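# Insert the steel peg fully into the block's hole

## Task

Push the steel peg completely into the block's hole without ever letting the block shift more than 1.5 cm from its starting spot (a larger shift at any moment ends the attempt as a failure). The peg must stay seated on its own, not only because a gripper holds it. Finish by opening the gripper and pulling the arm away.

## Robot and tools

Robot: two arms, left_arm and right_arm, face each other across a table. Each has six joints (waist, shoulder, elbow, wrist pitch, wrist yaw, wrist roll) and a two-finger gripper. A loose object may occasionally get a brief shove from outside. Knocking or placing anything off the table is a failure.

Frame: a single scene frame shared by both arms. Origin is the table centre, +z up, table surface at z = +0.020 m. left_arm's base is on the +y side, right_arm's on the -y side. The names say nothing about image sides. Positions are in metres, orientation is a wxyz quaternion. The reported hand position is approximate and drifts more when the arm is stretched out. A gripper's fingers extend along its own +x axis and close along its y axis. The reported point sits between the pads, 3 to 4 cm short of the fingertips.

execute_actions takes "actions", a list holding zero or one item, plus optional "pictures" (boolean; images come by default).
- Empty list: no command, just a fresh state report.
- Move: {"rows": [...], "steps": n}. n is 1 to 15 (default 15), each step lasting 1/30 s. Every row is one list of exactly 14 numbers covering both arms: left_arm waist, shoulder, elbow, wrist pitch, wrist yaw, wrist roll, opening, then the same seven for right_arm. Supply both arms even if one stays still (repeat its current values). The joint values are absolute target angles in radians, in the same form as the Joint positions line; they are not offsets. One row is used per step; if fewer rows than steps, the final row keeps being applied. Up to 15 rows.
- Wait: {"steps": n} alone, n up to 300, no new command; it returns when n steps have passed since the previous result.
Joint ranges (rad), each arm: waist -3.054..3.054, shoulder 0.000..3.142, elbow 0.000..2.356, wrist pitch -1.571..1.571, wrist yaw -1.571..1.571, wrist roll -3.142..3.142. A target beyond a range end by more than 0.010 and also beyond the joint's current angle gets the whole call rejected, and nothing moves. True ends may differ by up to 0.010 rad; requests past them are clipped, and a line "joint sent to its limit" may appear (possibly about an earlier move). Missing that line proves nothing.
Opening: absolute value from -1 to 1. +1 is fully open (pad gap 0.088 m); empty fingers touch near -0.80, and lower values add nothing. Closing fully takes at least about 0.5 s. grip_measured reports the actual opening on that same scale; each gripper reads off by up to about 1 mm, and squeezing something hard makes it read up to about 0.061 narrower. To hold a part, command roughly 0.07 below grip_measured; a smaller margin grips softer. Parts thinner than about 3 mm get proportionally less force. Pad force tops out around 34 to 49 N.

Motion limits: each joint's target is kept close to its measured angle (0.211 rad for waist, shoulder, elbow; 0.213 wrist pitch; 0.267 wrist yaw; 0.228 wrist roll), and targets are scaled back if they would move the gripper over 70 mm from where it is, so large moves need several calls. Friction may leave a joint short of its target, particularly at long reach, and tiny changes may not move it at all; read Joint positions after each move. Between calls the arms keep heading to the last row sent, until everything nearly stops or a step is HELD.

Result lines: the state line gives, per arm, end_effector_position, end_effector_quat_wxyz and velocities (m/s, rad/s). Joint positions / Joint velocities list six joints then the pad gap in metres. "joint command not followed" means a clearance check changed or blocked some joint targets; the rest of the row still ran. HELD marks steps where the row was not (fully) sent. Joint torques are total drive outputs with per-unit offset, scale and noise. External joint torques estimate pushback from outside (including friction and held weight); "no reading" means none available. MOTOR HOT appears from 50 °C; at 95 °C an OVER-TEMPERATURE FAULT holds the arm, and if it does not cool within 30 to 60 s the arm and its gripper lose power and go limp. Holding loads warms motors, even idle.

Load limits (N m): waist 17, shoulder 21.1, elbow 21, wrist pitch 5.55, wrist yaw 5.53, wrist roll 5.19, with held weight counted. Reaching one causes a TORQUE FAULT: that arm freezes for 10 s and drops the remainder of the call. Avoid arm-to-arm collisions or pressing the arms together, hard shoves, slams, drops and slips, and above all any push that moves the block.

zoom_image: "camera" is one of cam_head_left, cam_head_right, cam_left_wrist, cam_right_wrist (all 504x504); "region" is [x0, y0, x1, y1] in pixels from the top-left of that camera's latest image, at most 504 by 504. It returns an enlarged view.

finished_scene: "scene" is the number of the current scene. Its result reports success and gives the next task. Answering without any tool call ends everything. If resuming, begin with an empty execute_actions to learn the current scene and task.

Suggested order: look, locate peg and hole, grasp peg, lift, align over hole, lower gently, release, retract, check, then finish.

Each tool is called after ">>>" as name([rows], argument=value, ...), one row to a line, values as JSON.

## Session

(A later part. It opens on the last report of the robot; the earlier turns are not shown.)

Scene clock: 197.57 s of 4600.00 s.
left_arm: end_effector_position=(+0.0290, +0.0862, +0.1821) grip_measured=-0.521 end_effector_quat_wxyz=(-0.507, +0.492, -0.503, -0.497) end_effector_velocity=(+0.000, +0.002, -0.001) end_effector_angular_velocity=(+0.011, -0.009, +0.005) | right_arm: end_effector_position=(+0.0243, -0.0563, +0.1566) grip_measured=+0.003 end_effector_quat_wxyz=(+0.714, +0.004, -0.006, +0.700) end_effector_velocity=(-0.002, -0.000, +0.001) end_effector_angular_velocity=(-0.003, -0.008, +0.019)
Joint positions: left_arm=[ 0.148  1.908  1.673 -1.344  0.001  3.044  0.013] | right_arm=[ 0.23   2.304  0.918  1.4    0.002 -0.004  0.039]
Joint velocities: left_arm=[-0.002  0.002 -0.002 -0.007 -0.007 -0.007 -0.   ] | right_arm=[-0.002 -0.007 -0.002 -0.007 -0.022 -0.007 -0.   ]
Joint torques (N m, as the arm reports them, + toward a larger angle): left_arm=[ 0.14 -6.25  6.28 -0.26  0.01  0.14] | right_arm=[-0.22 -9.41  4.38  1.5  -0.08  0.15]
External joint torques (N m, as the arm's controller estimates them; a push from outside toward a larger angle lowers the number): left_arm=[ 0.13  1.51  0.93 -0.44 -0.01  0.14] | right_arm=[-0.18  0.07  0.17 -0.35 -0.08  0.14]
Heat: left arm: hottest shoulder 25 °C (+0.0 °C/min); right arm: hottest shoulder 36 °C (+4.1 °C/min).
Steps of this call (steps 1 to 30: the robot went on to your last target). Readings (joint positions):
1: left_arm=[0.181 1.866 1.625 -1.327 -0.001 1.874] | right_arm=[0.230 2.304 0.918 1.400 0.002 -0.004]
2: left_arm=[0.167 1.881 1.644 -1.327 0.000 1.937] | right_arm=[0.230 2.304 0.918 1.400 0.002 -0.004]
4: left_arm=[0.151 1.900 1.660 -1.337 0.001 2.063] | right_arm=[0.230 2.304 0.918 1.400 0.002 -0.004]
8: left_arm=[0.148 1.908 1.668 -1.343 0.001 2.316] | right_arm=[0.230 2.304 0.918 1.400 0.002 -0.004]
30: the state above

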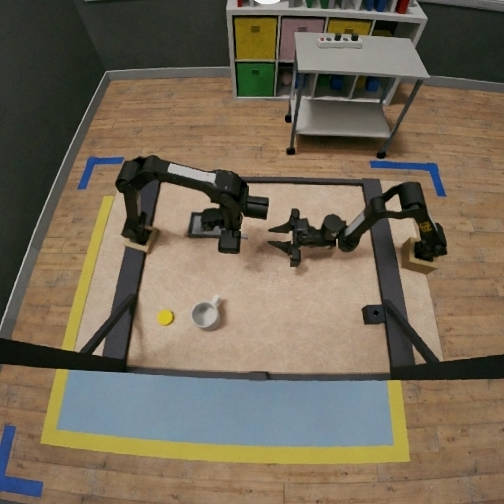

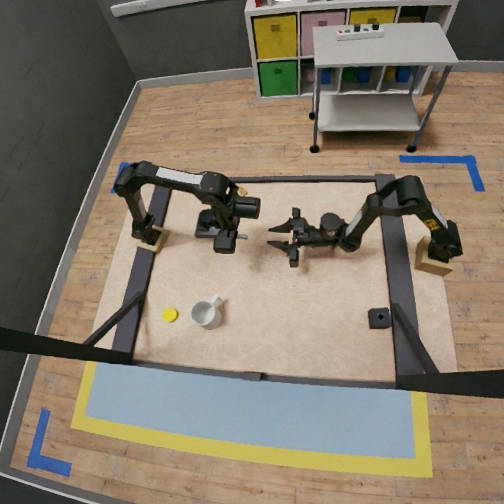

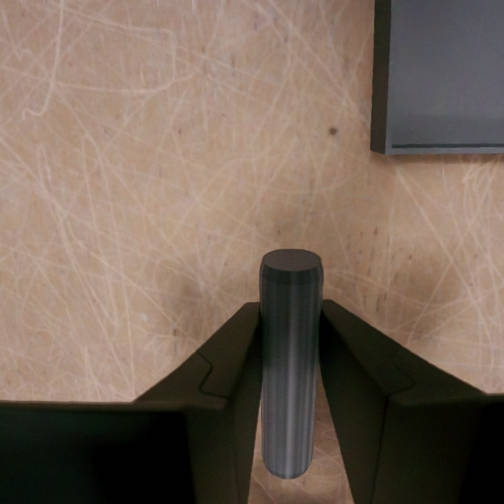

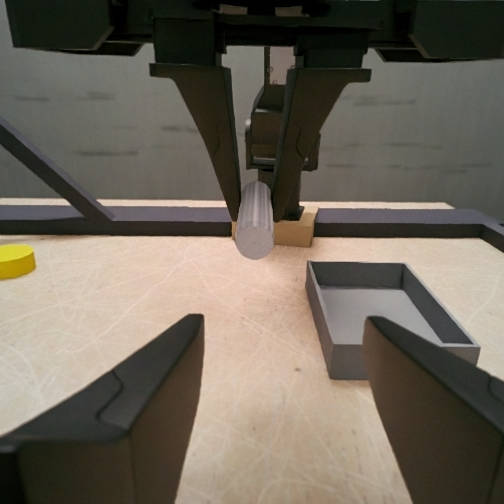

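>>> execute_actions([
  {"rows":[[0.149,1.918,1.69,-1.33,0,3.048,-0.6,0.234,2.325,0.95,1.38,0,0,0],[0.149,1.918,1.69,-1.33,0,3.048,-0.6,0.238,2.335,0.98,1.36,0,0,0],[0.149,1.918,1.69,-1.33,0,3.048,-0.6,0.24,2.345,1.01,1.34,0,0,0],[0.149,1.918,1.69,-1.33,0,3.048,-0.6,0.24,2.355,1.04,1.32,0,0,0],[0.149,1.918,1.69,-1.33,0,3.048,-0.6,0.24,2.367,1.07,1.3,0,0,0],[0.149,1.918,1.69,-1.33,0,3.048,-0.6,0.24,2.379,1.1,1.28,0,0,0],[0.149,1.918,1.69,-1.33,0,3.048,-0.6,0.24,2.391,1.13,1.26,0,0,0],[0.149,1.918,1.69,-1.33,0,3.048,-0.6,0.24,2.405,1.168,1.24,0,0,0]],"steps":15},
])

Scene clock: 214.23 s of 4600.00 s.
left_arm: end_effector_position=(+0.0286, +0.0835, +0.1822) grip_measured=-0.521 end_effector_quat_wxyz=(-0.504, +0.495, -0.507, -0.494) end_effector_velocity=(-0.000, -0.002, +0.001) end_effector_angular_velocity=(-0.013, -0.006, +0.005) | right_arm: end_effector_position=(+0.0209, -0.0061, +0.1647) grip_measured=+0.003 end_effector_quat_wxyz=(+0.712, +0.007, -0.010, +0.702) end_effector_velocity=(+0.000, +0.008, -0.009) end_effector_angular_velocity=(-0.042, -0.007, +0.005)
Joint positions: left_arm=[ 0.148  1.908  1.673 -1.332  0.001  3.045  0.013] | right_arm=[ 0.237  2.38   1.157  1.248  0.002 -0.004  0.039]
Joint velocities: left_arm=[-0.002 -0.002  0.002  0.007 -0.007 -0.007 -0.   ] | right_arm=[-0.002  0.017  0.042 -0.066 -0.007 -0.007  0.   ]
Joint torques (N m, as the arm reports them, + toward a larger angle): left_arm=[ 0.15 -6.22  6.19 -0.03  0.    0.09] | right_arm=[ 0.13 -9.63  6.15  1.21 -0.06  0.15]
External joint torques (N m, as the arm's controller estimates them; a push from outside toward a larger angle lowers the number): left_arm=[ 0.15  1.67  0.72 -0.25 -0.01  0.09] | right_arm=[ 0.06  1.06  1.2  -0.62 -0.05  0.14]
Heat: left arm: hottest shoulder 25 °C (+0.0 °C/min); right arm: hottest shoulder 36 °C (+2.0 °C/min).
Steps of this call (steps 1 to 15: the robot went on to your last target; steps 16 to 90: nothing new was sent; then 13.17 s passed at rest; steps 91 to 105: all 15 steps of this action). Readings (joint positions):
91: left_arm=[0.148 1.908 1.673 -1.344 0.001 3.045] | right_arm=[0.230 2.304 0.920 1.400 0.002 -0.004]
92: left_arm=[0.148 1.908 1.673 -1.342 0.001 3.045] | right_arm=[0.230 2.305 0.927 1.392 0.002 -0.004]
94: left_arm=[0.148 1.908 1.673 -1.335 0.001 3.045] | right_arm=[0.232 2.316 0.966 1.364 0.002 -0.004]
98: left_arm=[0.148 1.908 1.673 -1.333 0.001 3.045] | right_arm=[0.237 2.352 1.078 1.294 0.002 -0.004]
105: the state above

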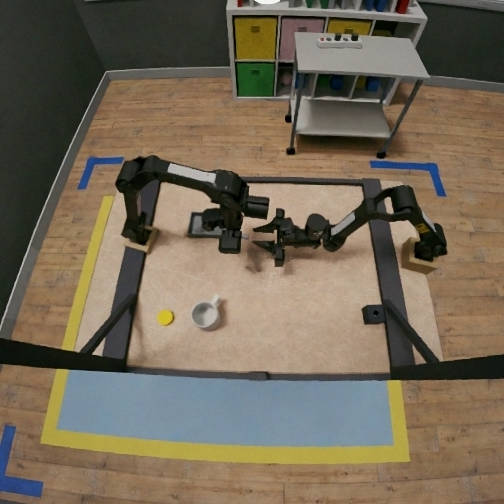

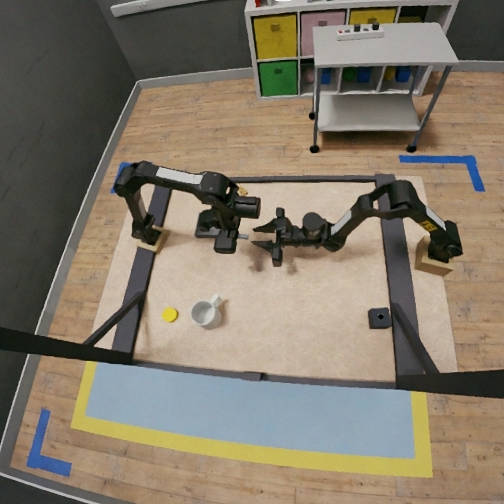

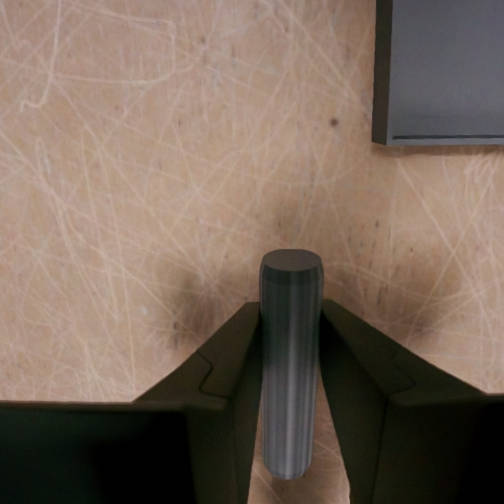

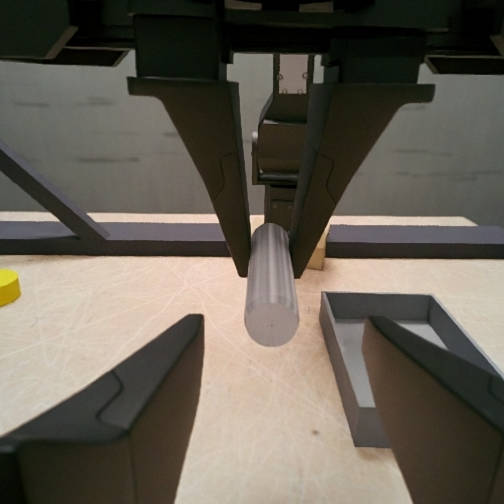

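>>> execute_actions([
  {"rows":[[0.149,1.918,1.69,-1.33,0,3.048,-0.6,0.244,2.415,1.175,1.23,0,0,0],[0.149,1.918,1.69,-1.33,0,3.048,-0.6,0.244,2.425,1.19,1.22,0,0,0],[0.149,1.918,1.69,-1.33,0,3.048,-0.6,0.244,2.435,1.21,1.21,0,0,0],[0.149,1.918,1.69,-1.33,0,3.048,-0.6,0.244,2.445,1.242,1.194,0,0,0]],"steps":15},
])

Scene clock: 228.03 s of 4600.00 s.
left_arm: end_effector_position=(+0.0286, +0.0835, +0.1822) grip_measured=-0.521 end_effector_quat_wxyz=(-0.504, +0.495, -0.507, -0.494) end_effector_velocity=(+0.002, -0.001, -0.001) end_effector_angular_velocity=(-0.005, -0.022, +0.005) | right_arm: end_effector_position=(+0.0188, +0.0087, +0.1587) grip_measured=+0.003 end_effector_quat_wxyz=(+0.710, +0.002, -0.005, +0.704) end_effector_velocity=(+0.003, -0.000, -0.001) end_effector_angular_velocity=(-0.007, -0.007, -0.000)
Joint positions: left_arm=[ 0.148  1.908  1.673 -1.332  0.001  3.045  0.013] | right_arm=[ 0.241  2.422  1.234  1.199  0.002 -0.004  0.039]
Joint velocities: left_arm=[-0.002  0.002 -0.002  0.007 -0.022 -0.007 -0.   ] | right_arm=[-0.007 -0.002 -0.002 -0.007 -0.007 -0.007 -0.   ]
Joint torques (N m, as the arm reports them, + toward a larger angle): left_arm=[ 0.14 -6.28  6.17 -0.04  0.    0.09] | right_arm=[ 0.17 -9.95  6.48  1.23 -0.06  0.14]
External joint torques (N m, as the arm's controller estimates them; a push from outside toward a larger angle lowers the number): left_arm=[ 0.14  1.49  0.77 -0.27 -0.01  0.09] | right_arm=[ 0.24  1.08  1.34 -0.61 -0.07  0.13]
Heat: left arm: hottest shoulder 26 °C (+1.0 °C/min); right arm: hottest shoulder 36 °C (+2.0 °C/min).
Steps of this call (steps 1 to 15: the robot went on to your last target; steps 16 to 90: nothing new was sent; then 10.30 s passed at rest; steps 91 to 105: all 15 steps of this action). Readings (joint positions):
91: left_arm=[0.148 1.908 1.673 -1.332 0.001 3.045] | right_arm=[0.237 2.383 1.160 1.244 0.002 -0.004]
92: left_arm=[0.148 1.908 1.673 -1.332 0.001 3.045] | right_arm=[0.238 2.386 1.164 1.240 0.002 -0.004]
94: left_arm=[0.148 1.908 1.673 -1.332 0.001 3.045] | right_arm=[0.239 2.399 1.186 1.225 0.002 -0.004]
98: left_arm=[0.148 1.908 1.673 -1.332 0.001 3.045] | right_arm=[0.241 2.420 1.225 1.203 0.002 -0.004]
105: the state above

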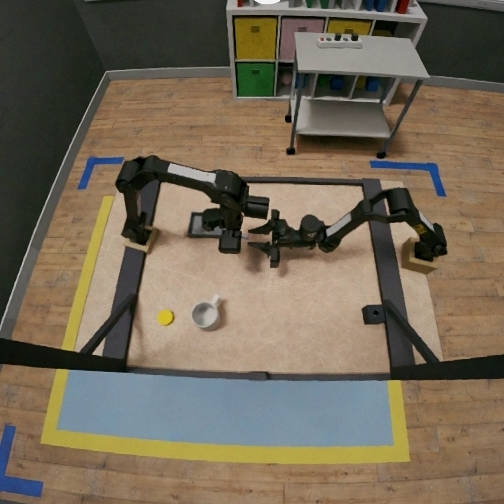

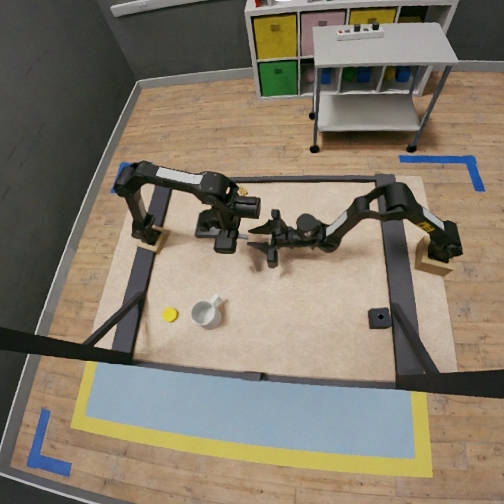

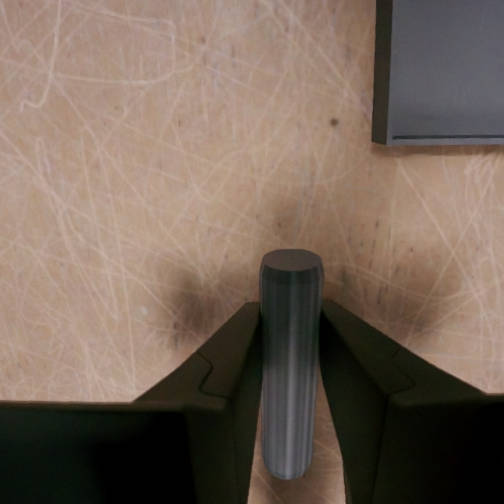

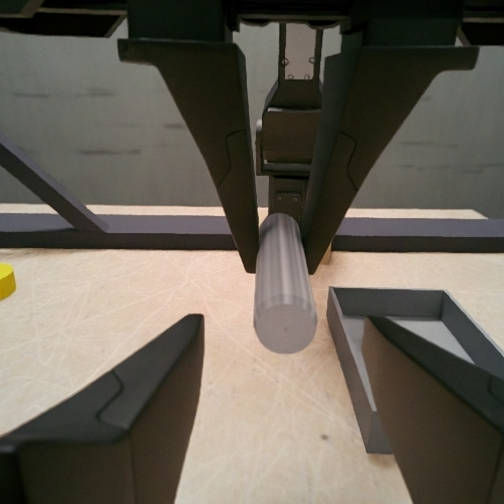

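>>> execute_actions([
  {"rows":[[0.149,1.918,1.69,-1.33,0,3.048,-0.6,0.244,2.453,1.262,1.18,0,0,0],[0.149,1.918,1.69,-1.33,0,3.048,-0.6,0.244,2.461,1.282,1.168,0,0,0],[0.149,1.918,1.69,-1.33,0,3.048,-0.6,0.244,2.469,1.302,1.155,0,0,0],[0.149,1.918,1.69,-1.33,0,3.048,-0.6,0.244,2.477,1.322,1.143,0,0,0],[0.149,1.918,1.69,-1.33,0,3.048,-0.6,0.244,2.485,1.342,1.13,0,0,0],[0.149,1.918,1.69,-1.33,0,3.048,-0.6,0.244,2.493,1.362,1.118,0,0,0],[0.149,1.918,1.69,-1.33,0,3.048,-0.6,0.244,2.501,1.379,1.106,0,0,0]],"steps":15},
])

Scene clock: 237.27 s of 4600.00 s.
left_arm: end_effector_position=(+0.0286, +0.0835, +0.1822) grip_measured=-0.521 end_effector_quat_wxyz=(-0.504, +0.495, -0.507, -0.494) end_effector_velocity=(+0.000, +0.002, +0.000) end_effector_angular_velocity=(+0.006, -0.008, +0.005) | right_arm: end_effector_position=(+0.0190, +0.0340, +0.1592) grip_measured=+0.003 end_effector_quat_wxyz=(+0.710, +0.000, -0.003, +0.704) end_effector_velocity=(-0.005, +0.002, -0.011) end_effector_angular_velocity=(-0.037, -0.022, +0.024)
Joint positions: left_arm=[ 0.148  1.908  1.673 -1.332  0.001  3.045  0.013] | right_arm=[ 0.241  2.475  1.369  1.112  0.002 -0.004  0.039]
Joint velocities: left_arm=[-0.002 -0.002 -0.002 -0.007 -0.007 -0.007 -0.   ] | right_arm=[ 0.002  0.012  0.012 -0.037 -0.022 -0.022 -0.   ]
Joint torques (N m, as the arm reports them, + toward a larger angle): left_arm=[ 0.12 -6.26  6.21 -0.04  0.    0.09] | right_arm=[  0.18 -10.59   6.87   1.27  -0.07   0.13]
External joint torques (N m, as the arm's controller estimates them; a push from outside toward a larger angle lowers the number): left_arm=[ 0.17  1.57  0.79 -0.26 -0.02  0.09] | right_arm=[ 0.08  1.07  1.38 -0.56 -0.06  0.12]
Heat: left arm: hottest shoulder 26 °C (+1.0 °C/min); right arm: hottest shoulder 37 °C (+2.0 °C/min).
Steps of this call (steps 1 to 15: the robot went on to your last target; steps 16 to 90: nothing new was sent; then 5.73 s passed at rest; steps 91 to 105: all 15 steps of this action). Readings (joint positions):
91: left_arm=[0.148 1.908 1.673 -1.332 0.001 3.045] | right_arm=[0.241 2.423 1.236 1.197 0.002 -0.004]
92: left_arm=[0.148 1.908 1.673 -1.332 0.001 3.045] | right_arm=[0.241 2.425 1.243 1.191 0.002 -0.004]
94: left_arm=[0.148 1.908 1.673 -1.332 0.001 3.045] | right_arm=[0.241 2.437 1.270 1.172 0.002 -0.004]
98: left_arm=[0.148 1.908 1.673 -1.332 0.001 3.045] | right_arm=[0.241 2.465 1.341 1.129 0.002 -0.004]
105: the state above

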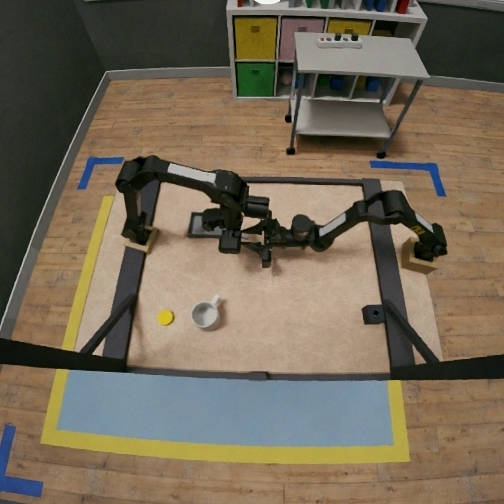

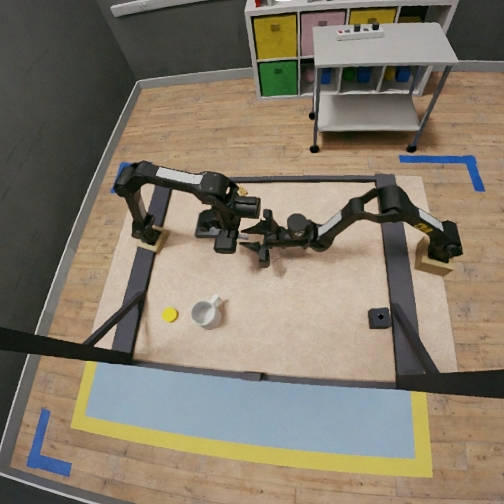

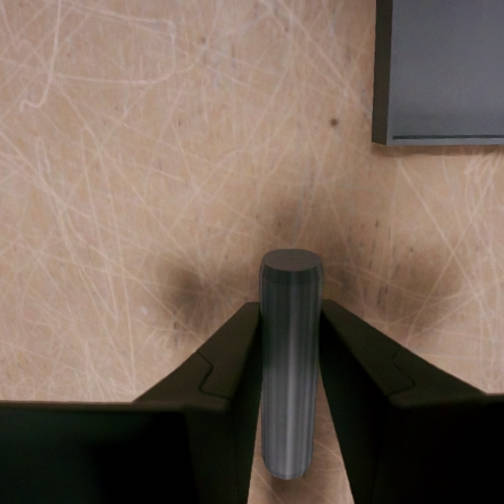

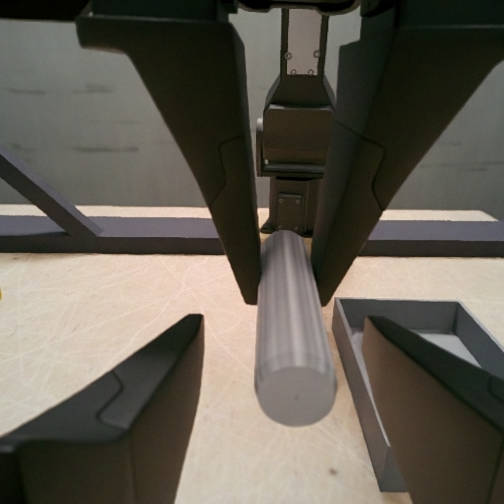

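>>> execute_actions([
  {"rows":[[0.149,1.918,1.69,-1.33,0,3.048,-0.6,0.242,2.501,1.379,1.106,0,0,-0.15],[0.149,1.918,1.69,-1.33,0,3.048,-0.6,0.242,2.501,1.379,1.106,0,0,-0.28],[0.149,1.918,1.69,-1.33,0,3.048,-0.6,0.242,2.501,1.379,1.106,0,0,-0.36],[0.149,1.918,1.69,-1.33,0,3.048,-0.6,0.242,2.501,1.379,1.106,0,0,-0.41],[0.149,1.918,1.69,-1.33,0,3.048,-0.6,0.242,2.501,1.379,1.106,0,0,-0.44],[0.149,1.918,1.69,-1.33,0,3.048,-0.6,0.242,2.501,1.379,1.106,0,0,-0.47],[0.149,1.918,1.69,-1.33,0,3.048,-0.6,0.242,2.501,1.379,1.106,0,0,-0.5],[0.149,1.918,1.69,-1.33,0,3.048,-0.6,0.242,2.501,1.379,1.106,0,0,-0.53],[0.149,1.918,1.69,-1.33,0,3.048,-0.6,0.242,2.501,1.379,1.106,0,0,-0.56],[0.149,1.918,1.69,-1.33,0,3.048,-0.6,0.242,2.501,1.379,1.106,0,0,-0.6]],"steps":15},
])

Scene clock: 250.23 s of 4600.00 s.
left_arm: end_effector_position=(+0.0285, +0.0836, +0.1822) grip_measured=-0.521 end_effector_quat_wxyz=(-0.504, +0.494, -0.507, -0.494) end_effector_velocity=(+0.001, +0.002, +0.002) end_effector_angular_velocity=(+0.002, -0.008, -0.010) | right_arm: end_effector_position=(+0.0192, +0.0342, +0.1584) grip_measured=-0.532 end_effector_quat_wxyz=(+0.710, -0.000, -0.003, +0.704) end_effector_velocity=(+0.000, -0.000, -0.001) end_effector_angular_velocity=(-0.007, -0.007, +0.005)
Joint positions: left_arm=[ 0.148  1.908  1.673 -1.332  0.002  3.046  0.013] | right_arm=[ 0.241  2.477  1.37   1.11   0.002 -0.004  0.013]
Joint velocities: left_arm=[-0.002 -0.007 -0.002 -0.007 -0.007  0.007 -0.   ] | right_arm=[-0.002 -0.002 -0.002 -0.007 -0.007 -0.007 -0.   ]
Joint torques (N m, as the arm reports them, + toward a larger angle): left_arm=[ 0.14 -6.3   6.2  -0.04 -0.04  0.07] | right_arm=[  0.11 -10.52   6.89   1.27  -0.08   0.14]
External joint torques (N m, as the arm's controller estimates them; a push from outside toward a larger angle lowers the number): left_arm=[ 0.14  1.56  0.78 -0.25 -0.05  0.07] | right_arm=[ 0.13  1.09  1.43 -0.55 -0.09  0.13]
Heat: left arm: hottest elbow 27 °C (+2.0 °C/min); right arm: hottest shoulder 38 °C (+3.0 °C/min).
Steps of this call (steps 1 to 15: the robot went on to your last target; steps 16 to 90: nothing new was sent; then 9.47 s passed at rest; steps 91 to 105: all 15 steps of this action). Readings (joint positions):
91: left_arm=[0.148 1.908 1.673 -1.332 0.001 3.045] | right_arm=[0.241 2.477 1.370 1.110 0.002 -0.004]
92: left_arm=[0.148 1.908 1.673 -1.332 0.001 3.045] | right_arm=[0.241 2.477 1.370 1.110 0.002 -0.004]
94: left_arm=[0.148 1.908 1.673 -1.332 0.001 3.045] | right_arm=[0.241 2.477 1.370 1.110 0.002 -0.004]
98: left_arm=[0.148 1.908 1.673 -1.332 0.001 3.045] | right_arm=[0.241 2.477 1.370 1.110 0.002 -0.004]
105: the state above

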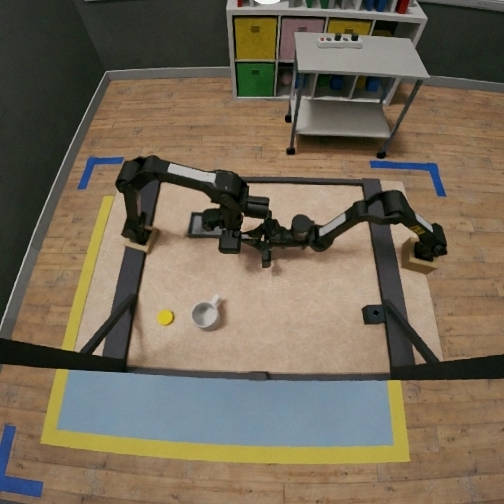

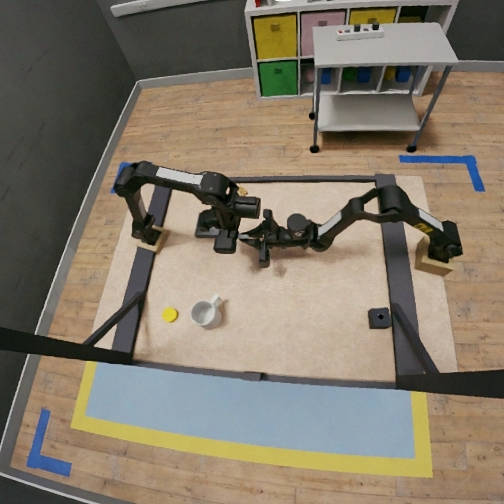

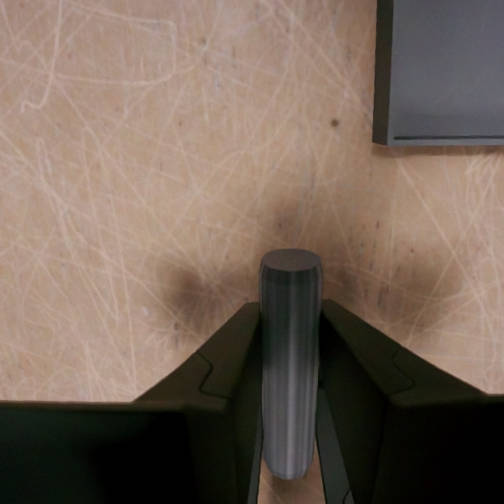

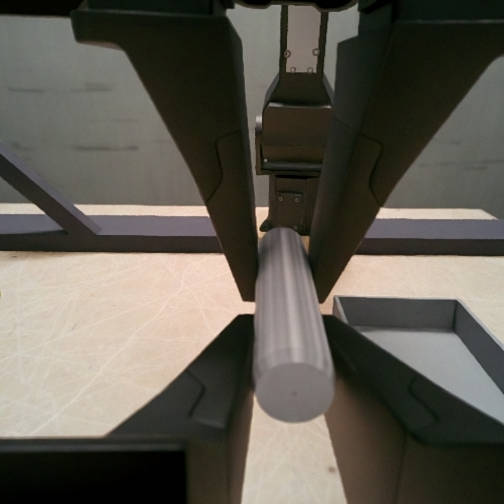

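>>> execute_actions([
  {"rows":[[0.149,1.918,1.69,-1.33,0,3.048,-0.45,0.242,2.501,1.379,1.106,0,0,-0.61],[0.149,1.918,1.69,-1.33,0,3.048,-0.3,0.242,2.501,1.379,1.106,0,0,-0.61],[0.149,1.918,1.69,-1.33,0,3.048,0.0,0.242,2.501,1.379,1.106,0,0,-0.61],[0.149,1.918,1.69,-1.33,0,3.048,0.3,0.242,2.49,1.37,1.106,0,0,-0.61],[0.149,1.91,1.67,-1.33,0,3.048,0.3,0.242,2.47,1.36,1.11,0,0,-0.61],[0.149,1.89,1.65,-1.33,0,3.048,0.3,0.242,2.455,1.34,1.125,0,0,-0.61],[0.149,1.86,1.62,-1.33,0,3.048,0.3,0.242,2.44,1.31,1.14,0,0,-0.61],[0.149,1.83,1.59,-1.33,0,3.048,0.3,0.242,2.425,1.28,1.155,0,0,-0.61],[0.149,1.8,1.55,-1.32,0,3.048,0.3,0.242,2.41,1.25,1.17,0,0,-0.61],[0.149,1.76,1.51,-1.32,0,3.048,0.3,0.242,2.39,1.23,1.17,0,0,-0.61],[0.149,1.72,1.47,-1.32,0,3.048,0.3,0.25,2.36,1.22,1.15,0,0,-0.61],[0.149,1.68,1.43,-1.32,0,3.048,0.3,0.27,2.33,1.22,1.11,0,0,-0.61],[0.149,1.64,1.39,-1.32,0,3.048,0.3,0.29,2.3,1.22,1.06,0,0,-0.61],[0.149,1.6,1.35,-1.32,0,3.048,0.3,0.31,2.27,1.22,1.0,0,0.05,-0.61],[0.149,1.55,1.3,-1.32,0,3.048,0.3,0.34,2.24,1.22,0.94,0,0.1,-0.61]],"steps":15},
], pictures=false)

>>> execute_actions([
  {"rows":[[0.149,1.5,1.25,-1.32,0,3.048,0.3,0.37,2.2,1.22,0.88,0,0.13,-0.61],[0.149,1.45,1.2,-1.32,0,3.048,0.3,0.4,2.16,1.22,0.82,0,0.16,-0.61],[0.149,1.4,1.15,-1.32,0,3.048,0.3,0.43,2.12,1.22,0.76,0,0.19,-0.61],[0.149,1.35,1.1,-1.32,0,3.048,0.3,0.46,2.08,1.22,0.7,0,0.22,-0.61],[0.149,1.3,1.05,-1.32,0,3.048,0.3,0.49,2.04,1.22,0.64,0,0.25,-0.61],[0.149,1.3,1.05,-1.32,0,3.048,0.3,0.52,2.0,1.22,0.58,0,0.28,-0.61],[0.149,1.3,1.05,-1.32,0,3.048,0.3,0.55,1.96,1.22,0.52,0,0.31,-0.61],[0.149,1.3,1.05,-1.32,0,3.048,0.3,0.58,1.92,1.22,0.46,0,0.34,-0.61],[0.149,1.3,1.05,-1.32,0,3.048,0.3,0.61,1.88,1.22,0.4,0,0.37,-0.61],[0.149,1.3,1.05,-1.32,0,3.048,0.3,0.64,1.84,1.22,0.34,0,0.4,-0.61],[0.149,1.3,1.05,-1.32,0,3.048,0.3,0.67,1.8,1.22,0.28,0,0.43,-0.61],[0.149,1.3,1.05,-1.32,0,3.048,0.3,0.7,1.77,1.225,0.22,0,0.46,-0.61],[0.149,1.3,1.05,-1.32,0,3.048,0.3,0.73,1.74,1.23,0.16,0,0.49,-0.61],[0.149,1.3,1.05,-1.32,0,3.048,0.3,0.76,1.71,1.235,0.1,0,0.52,-0.61],[0.149,1.3,1.05,-1.32,0,3.048,0.3,1.073,1.685,1.235,-1.108,0,0.82,-0.61]],"steps":15},
], pictures=false)

>>> execute_actions([
  {"steps":32},
])

Scene clock: 293.60 s of 4600.00 s.
left_arm: end_effector_position=(+0.0358, +0.1453, +0.1889) grip_measured=+0.289 end_effector_quat_wxyz=(-0.508, +0.491, -0.503, -0.497) end_effector_velocity=(+0.036, +0.298, +0.079) end_effector_angular_velocity=(-0.255, +0.023, +0.005) | right_arm: end_effector_position=(+0.0047, +0.0087, +0.1631) grip_measured=-0.532 end_effector_quat_wxyz=(+0.702, -0.018, +0.035, +0.711) end_effector_velocity=(-0.257, -0.026, +0.153) end_effector_angular_velocity=(-0.596, +0.843, +0.361)
Joint positions: left_arm=[ 0.148  1.679  1.418 -1.321  0.002  3.046  0.053] | right_arm=[0.266 2.353 1.23  1.047 0.003 0.025 0.013]
Joint velocities: left_arm=[-0.002 -1.36  -1.199  0.095 -0.007 -0.007  0.004] | right_arm=[ 0.447 -0.852 -0.095 -1.341  0.022  0.857 -0.   ]
Joint torques (N m, as the arm reports them, + toward a larger angle): left_arm=[ 0.13 -7.49  3.3  -0.2  -0.04  0.07] | right_arm=[  2.64 -17.9    5.64   1.83  -0.14   0.22]
External joint torques (N m, as the arm's controller estimates them; a push from outside toward a larger angle lowers the number): left_arm=[ 0.11 -1.05 -1.85 -0.24 -0.05  0.07] | right_arm=[ 0.4  -5.72 -0.51 -0.25  0.05  0.25]
Heat: left arm: hottest shoulder 27 °C (+1.0 °C/min); right arm: hottest shoulder 40 °C (+3.0 °C/min).
Steps of this call (steps 1 to 15: the robot went on to your last target; steps 16 to 90: nothing new was sent; then 39.87 s passed at rest; steps 91 to 105: all 15 steps of this action). Readings (joint positions):
91: left_arm=[0.148 1.908 1.673 -1.332 0.002 3.046] | right_arm=[0.241 2.477 1.370 1.110 0.002 -0.004]
92: left_arm=[0.148 1.908 1.673 -1.332 0.002 3.046] | right_arm=[0.241 2.477 1.370 1.110 0.002 -0.004]
94: left_arm=[0.148 1.908 1.674 -1.331 0.002 3.046] | right_arm=[0.241 2.477 1.370 1.108 0.002 -0.004]
98: left_arm=[0.148 1.896 1.655 -1.325 0.002 3.046] | right_arm=[0.241 2.471 1.344 1.123 0.002 -0.004]
105: the state above

Scene clock: 294.10 s of 4600.00 s.
left_arm: end_effector_position=(+0.0469, +0.2384, +0.1843) grip_measured=+0.297 end_effector_quat_wxyz=(-0.506, +0.493, -0.505, -0.495) end_effector_velocity=(-0.002, +0.009, -0.003) end_effector_angular_velocity=(+0.013, +0.006, +0.000) | right_arm: end_effector_position=(-0.2044, -0.0817, +0.3006) grip_measured=-0.532 end_effector_quat_wxyz=(+0.550, +0.026, +0.232, +0.802) end_effector_velocity=(-0.378, -0.324, +0.255) end_effector_angular_velocity=(-0.466, +0.930, +0.662)
Joint positions: left_arm=[ 0.148  1.313  1.062 -1.322  0.002  3.046  0.054] | right_arm=[0.667 1.849 1.228 0.405 0.003 0.422 0.013]
Joint velocities: left_arm=[-0.007 -0.022 -0.027 -0.007  0.007 -0.007 -0.   ] | right_arm=[ 0.882 -0.872 -0.007 -0.916 -0.007  1.062  0.   ]
Joint torques (N m, as the arm reports them, + toward a larger angle): left_arm=[ 0.12 -4.51  3.52 -0.02 -0.03  0.06] | right_arm=[  0.85 -11.78   7.85   1.5   -0.05   0.17]
External joint torques (N m, as the arm's controller estimates them; a push from outside toward a larger angle lowers the number): left_arm=[ 0.15 -0.91 -1.95 -0.24 -0.05  0.06] | right_arm=[ 0.2  -4.3   1.49 -0.18 -0.02  0.21]
Heat: left arm: hottest shoulder 27 °C (+1.0 °C/min); right arm: hottest shoulder 40 °C (+3.0 °C/min).
Steps of this call (steps 1 to 15: all 15 steps of this action). Readings (joint positions):
1: left_arm=[0.148 1.633 1.377 -1.319 0.002 3.046] | right_arm=[0.283 2.323 1.228 1.002 0.003 0.052]
2: left_arm=[0.148 1.585 1.333 -1.319 0.002 3.046] | right_arm=[0.305 2.291 1.228 0.957 0.003 0.078]
4: left_arm=[0.148 1.485 1.239 -1.319 0.002 3.046] | right_arm=[0.358 2.224 1.228 0.868 0.003 0.126]
8: left_arm=[0.148 1.334 1.095 -1.331 0.002 3.046] | right_arm=[0.472 2.086 1.228 0.687 0.003 0.229]
15: the state above

Scene clock: 295.17 s of 4600.00 s.
left_arm: end_effector_position=(+0.0470, +0.2388, +0.1846) grip_measured=+0.297 end_effector_quat_wxyz=(-0.505, +0.494, -0.506, -0.495) end_effector_velocity=(+0.001, +0.003, -0.001) end_effector_angular_velocity=(+0.011, -0.009, -0.010) | right_arm: end_effector_position=(-0.2074, -0.3708, +0.1733) grip_measured=-0.532 end_effector_quat_wxyz=(+0.496, -0.499, +0.499, +0.506) end_effector_velocity=(+0.035, -0.033, +0.008) end_effector_angular_velocity=(-0.140, -0.140, -0.010)
Joint positions: left_arm=[ 0.148  1.31   1.061 -1.322  0.002  3.046  0.054] | right_arm=[ 1.073  1.699  1.23  -1.092 -0.003  0.814  0.013]
Joint velocities: left_arm=[-0.002 -0.002 -0.007 -0.007 -0.007  0.007  0.   ] | right_arm=[-0.002 -0.027  0.002 -0.227 -0.007  0.007  0.   ]
Joint torques (N m, as the arm reports them, + toward a larger angle): left_arm=[ 0.13 -4.3   3.67 -0.03 -0.03  0.07] | right_arm=[-0.02 -9.59  6.62  0.02  0.15  0.19]
External joint torques (N m, as the arm's controller estimates them; a push from outside toward a larger angle lowers the number): left_arm=[ 0.13 -0.78 -1.72 -0.24 -0.04  0.07] | right_arm=[-0.02 -2.85  0.76 -0.44  0.11  0.19]
Heat: left arm: hottest elbow 27 °C (+1.0 °C/min); right arm: hottest shoulder 40 °C (+3.0 °C/min).
Steps of this call (steps 1 to 32: the robot went on to your last target). Readings (joint positions):
1: left_arm=[0.148 1.312 1.062 -1.322 0.002 3.046] | right_arm=[0.697 1.821 1.228 0.376 0.003 0.459]
2: left_arm=[0.148 1.312 1.061 -1.322 0.002 3.046] | right_arm=[0.731 1.796 1.229 0.341 0.003 0.497]
4: left_arm=[0.148 1.311 1.061 -1.322 0.002 3.046] | right_arm=[0.804 1.755 1.230 0.267 0.003 0.577]
8: left_arm=[0.148 1.310 1.061 -1.322 0.002 3.046] | right_arm=[0.962 1.717 1.230 0.098 0.003 0.723]
32: the state above

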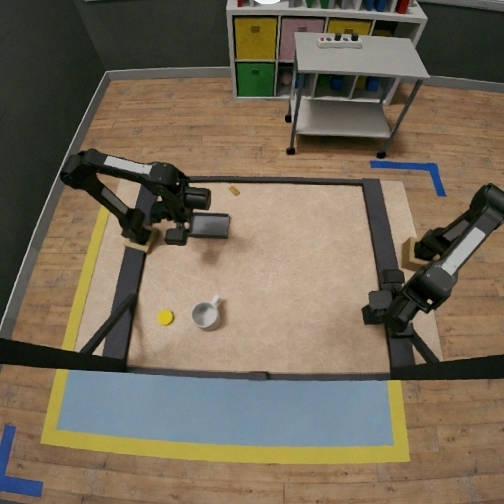

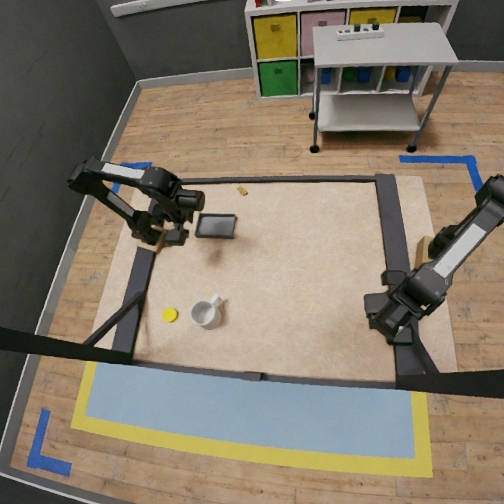

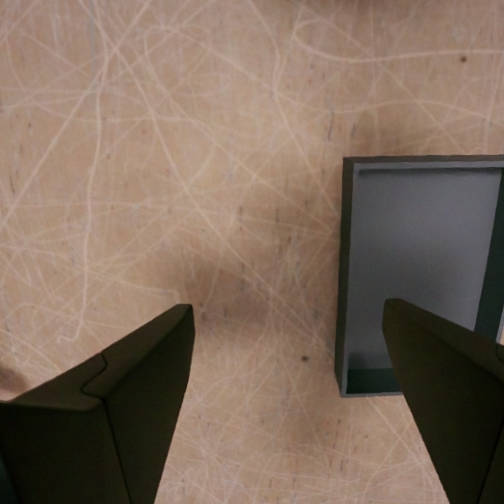

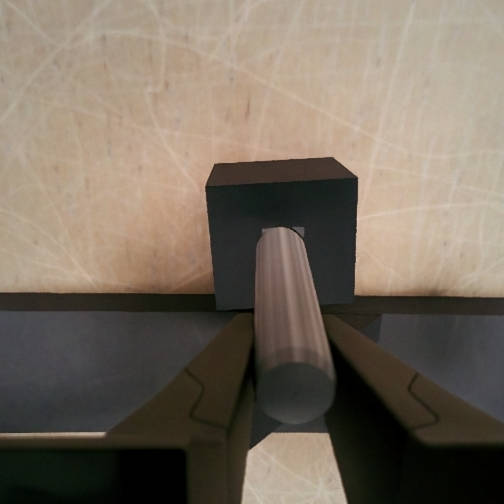

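>>> execute_actions(actions=[])

>>> zoom_image(camera="cam_right_wrist", region=[190, 140, 380, 330])

Scene clock: 298.97 s of 4600.00 s.
left_arm: end_effector_position=(+0.0470, +0.2388, +0.1846) grip_measured=+0.297 end_effector_quat_wxyz=(-0.505, +0.494, -0.506, -0.495) end_effector_velocity=(-0.001, +0.002, -0.000) end_effector_angular_velocity=(+0.008, +0.006, +0.005) | right_arm: end_effector_position=(-0.2053, -0.3726, +0.1735) grip_measured=-0.532 end_effector_quat_wxyz=(+0.496, -0.504, +0.499, +0.501) end_effector_velocity=(+0.003, -0.003, +0.001) end_effector_angular_velocity=(-0.017, -0.008, -0.010)
Joint positions: left_arm=[ 0.148  1.31   1.061 -1.322  0.002  3.046  0.054] | right_arm=[ 1.073  1.699  1.23  -1.105 -0.003  0.814  0.013]
Joint velocities: left_arm=[-0.002 -0.002 -0.002 -0.007  0.007 -0.007 -0.   ] | right_arm=[-0.002 -0.002  0.002 -0.022 -0.007  0.007 -0.   ]
Joint torques (N m, as the arm reports them, + toward a larger angle): left_arm=[ 0.12 -4.31  3.69 -0.02 -0.04  0.08] | right_arm=[-0.02 -9.57  6.7  -0.14  0.15  0.2 ]
External joint torques (N m, as the arm's controller estimates them; a push from outside toward a larger angle lowers the number): left_arm=[ 0.12 -0.77 -1.72 -0.23 -0.06  0.08] | right_arm=[-0.01 -2.75  0.91 -0.46  0.1   0.2 ]
Heat: left arm: hottest elbow 27 °C (+1.0 °C/min); right arm: hottest shoulder 40 °C (+3.0 °C/min).
Steps of this call (steps 1 to 30: the robot went on to your last target; steps 31 to 90: nothing new was sent; then 0.80 s passed at rest). Readings (joint positions):
1: left_arm=[0.148 1.310 1.061 -1.322 0.002 3.046] | right_arm=[1.073 1.699 1.230 -1.098 -0.003 0.814]
2: left_arm=[0.148 1.310 1.061 -1.322 0.002 3.046] | right_arm=[1.073 1.699 1.230 -1.099 -0.003 0.814]
4: left_arm=[0.148 1.310 1.061 -1.322 0.002 3.046] | right_arm=[1.073 1.699 1.230 -1.101 -0.003 0.814]
8: left_arm=[0.148 1.310 1.061 -1.322 0.002 3.046] | right_arm=[1.073 1.699 1.230 -1.104 -0.003 0.814]
90: the state above
All arms were judged still, so your last target was given up. Only a new action makes them travel on or press farther. Fingers that are still opening or closing keep moving.

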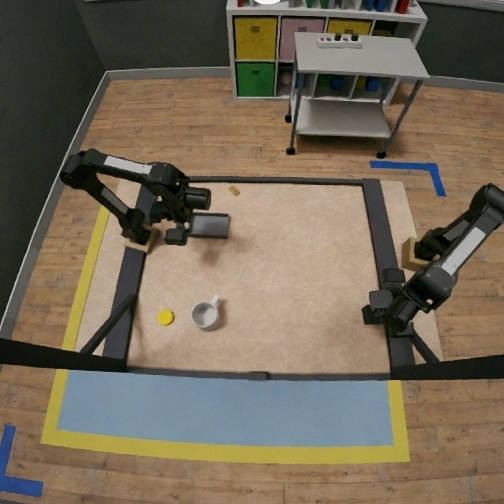

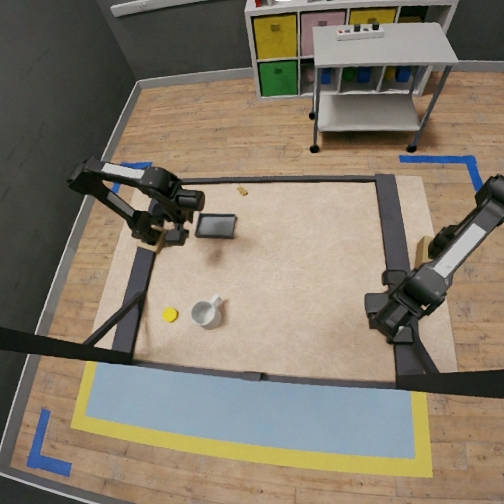

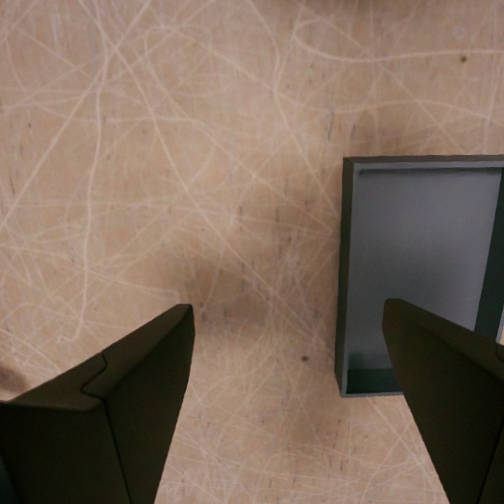

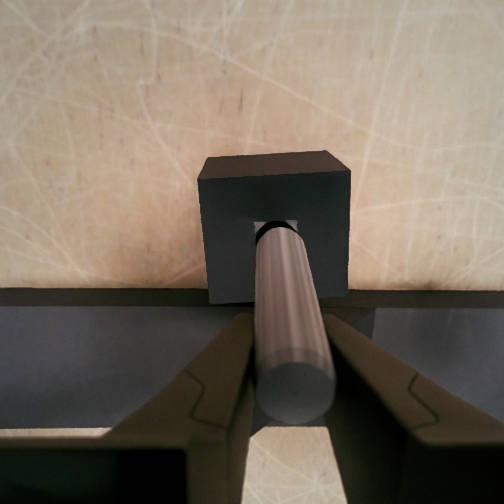

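Region (190, 140, 380, 330) of cam_right_wrist's 504x504 image, scaled by 2.653, with more detail than that image has.

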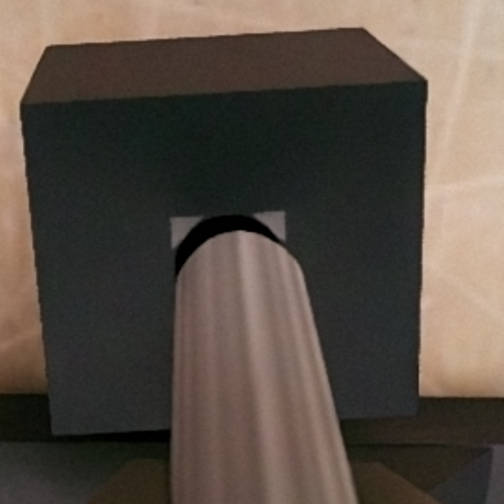

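>>> execute_actions([
  {"rows":[[0.149,1.3,1.05,-1.32,0,3.048,0.3,1.073,1.705,1.215,-1.09,0,0.82,-0.61],[0.149,1.3,1.05,-1.32,0,3.048,0.3,1.073,1.71,1.205,-1.075,0,0.82,-0.61],[0.149,1.3,1.05,-1.32,0,3.048,0.3,1.073,1.715,1.195,-1.06,0,0.82,-0.61],[0.149,1.3,1.05,-1.32,0,3.048,0.3,1.073,1.72,1.185,-1.05,0,0.82,-0.61],[0.149,1.3,1.05,-1.32,0,3.048,0.3,1.073,1.722,1.175,-1.04,0,0.82,-0.61]],"steps":15},
])

>>> zoom_image(camera="cam_right_wrist", region=[190, 140, 380, 330])

Scene clock: 317.70 s of 4600.00 s.
left_arm: end_effector_position=(+0.0470, +0.2389, +0.1845) grip_measured=+0.297 end_effector_quat_wxyz=(-0.505, +0.493, -0.506, -0.495) end_effector_velocity=(+0.003, -0.001, -0.001) end_effector_angular_velocity=(-0.005, -0.022, -0.010) | right_arm: end_effector_position=(-0.2060, -0.3720, +0.1595) grip_measured=-0.532 end_effector_quat_wxyz=(+0.496, -0.501, +0.499, +0.504) end_effector_velocity=(+0.001, -0.002, +0.000) end_effector_angular_velocity=(-0.010, -0.000, +0.020)
Joint positions: left_arm=[ 0.148  1.31   1.061 -1.322  0.002  3.046  0.054] | right_arm=[ 1.073  1.711  1.186 -1.043 -0.003  0.814  0.013]
Joint velocities: left_arm=[-0.002  0.002 -0.002  0.007 -0.022  0.007 -0.   ] | right_arm=[-0.002 -0.002 -0.002 -0.007 -0.007 -0.022 -0.   ]
Joint torques (N m, as the arm reports them, + toward a larger angle): left_arm=[ 0.13 -4.3   3.69 -0.03 -0.03  0.08] | right_arm=[-0.05 -6.45  4.82  0.22  0.17  0.2 ]
External joint torques (N m, as the arm's controller estimates them; a push from outside toward a larger angle lowers the number): left_arm=[ 0.13 -0.8  -1.72 -0.25 -0.05  0.07] | right_arm=[-0.05  0.4  -0.9  -0.11  0.13  0.2 ]
Heat: left arm: hottest elbow 26 °C (-1.0 °C/min); right arm: hottest shoulder 39 °C (+1.0 °C/min).
Steps of this call (steps 1 to 90: nothing new was sent; then 15.23 s passed at rest; steps 91 to 105: all 15 steps of this action). Readings (joint positions):
91: left_arm=[0.148 1.310 1.061 -1.322 0.002 3.046] | right_arm=[1.073 1.699 1.230 -1.105 -0.003 0.814]
92: left_arm=[0.148 1.310 1.061 -1.322 0.002 3.046] | right_arm=[1.073 1.699 1.229 -1.102 -0.003 0.814]
94: left_arm=[0.148 1.310 1.061 -1.322 0.002 3.046] | right_arm=[1.073 1.699 1.219 -1.078 -0.003 0.814]
98: left_arm=[0.148 1.310 1.061 -1.322 0.002 3.046] | right_arm=[1.073 1.706 1.193 -1.053 -0.003 0.814]
105: the state above

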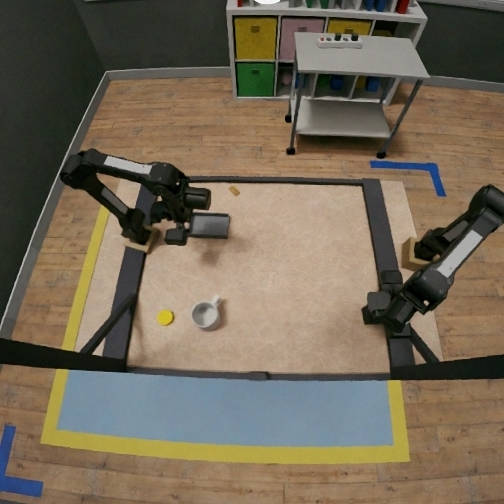

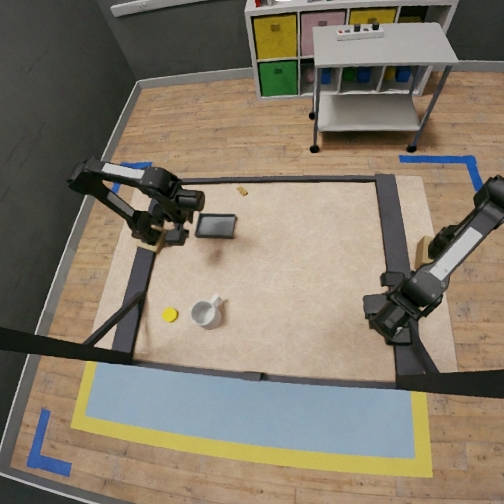

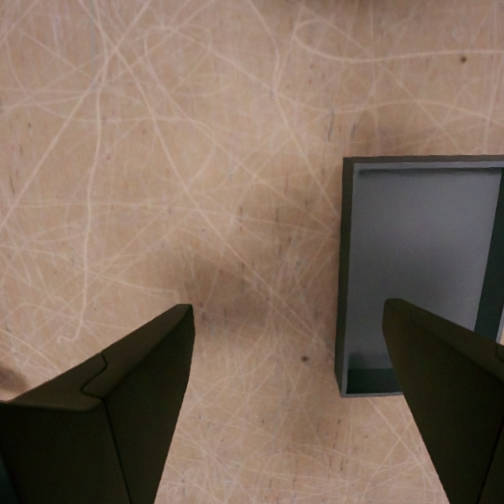

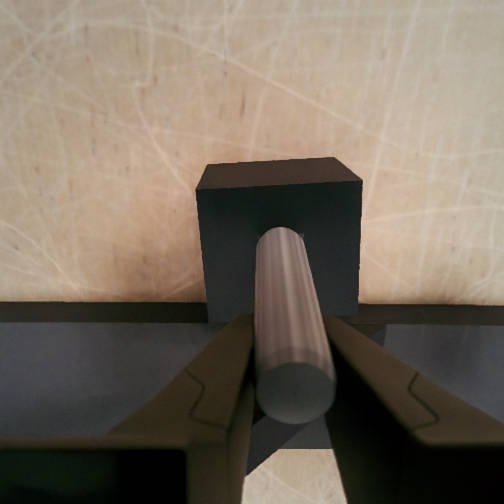

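Region (190, 140, 380, 330) of cam_right_wrist's 504x504 image, scaled by 2.653, with more detail than that image has.

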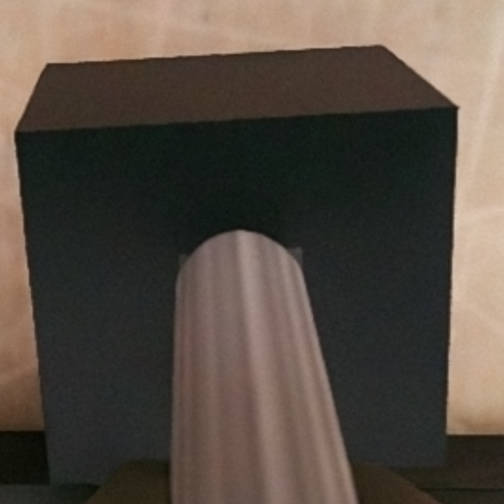

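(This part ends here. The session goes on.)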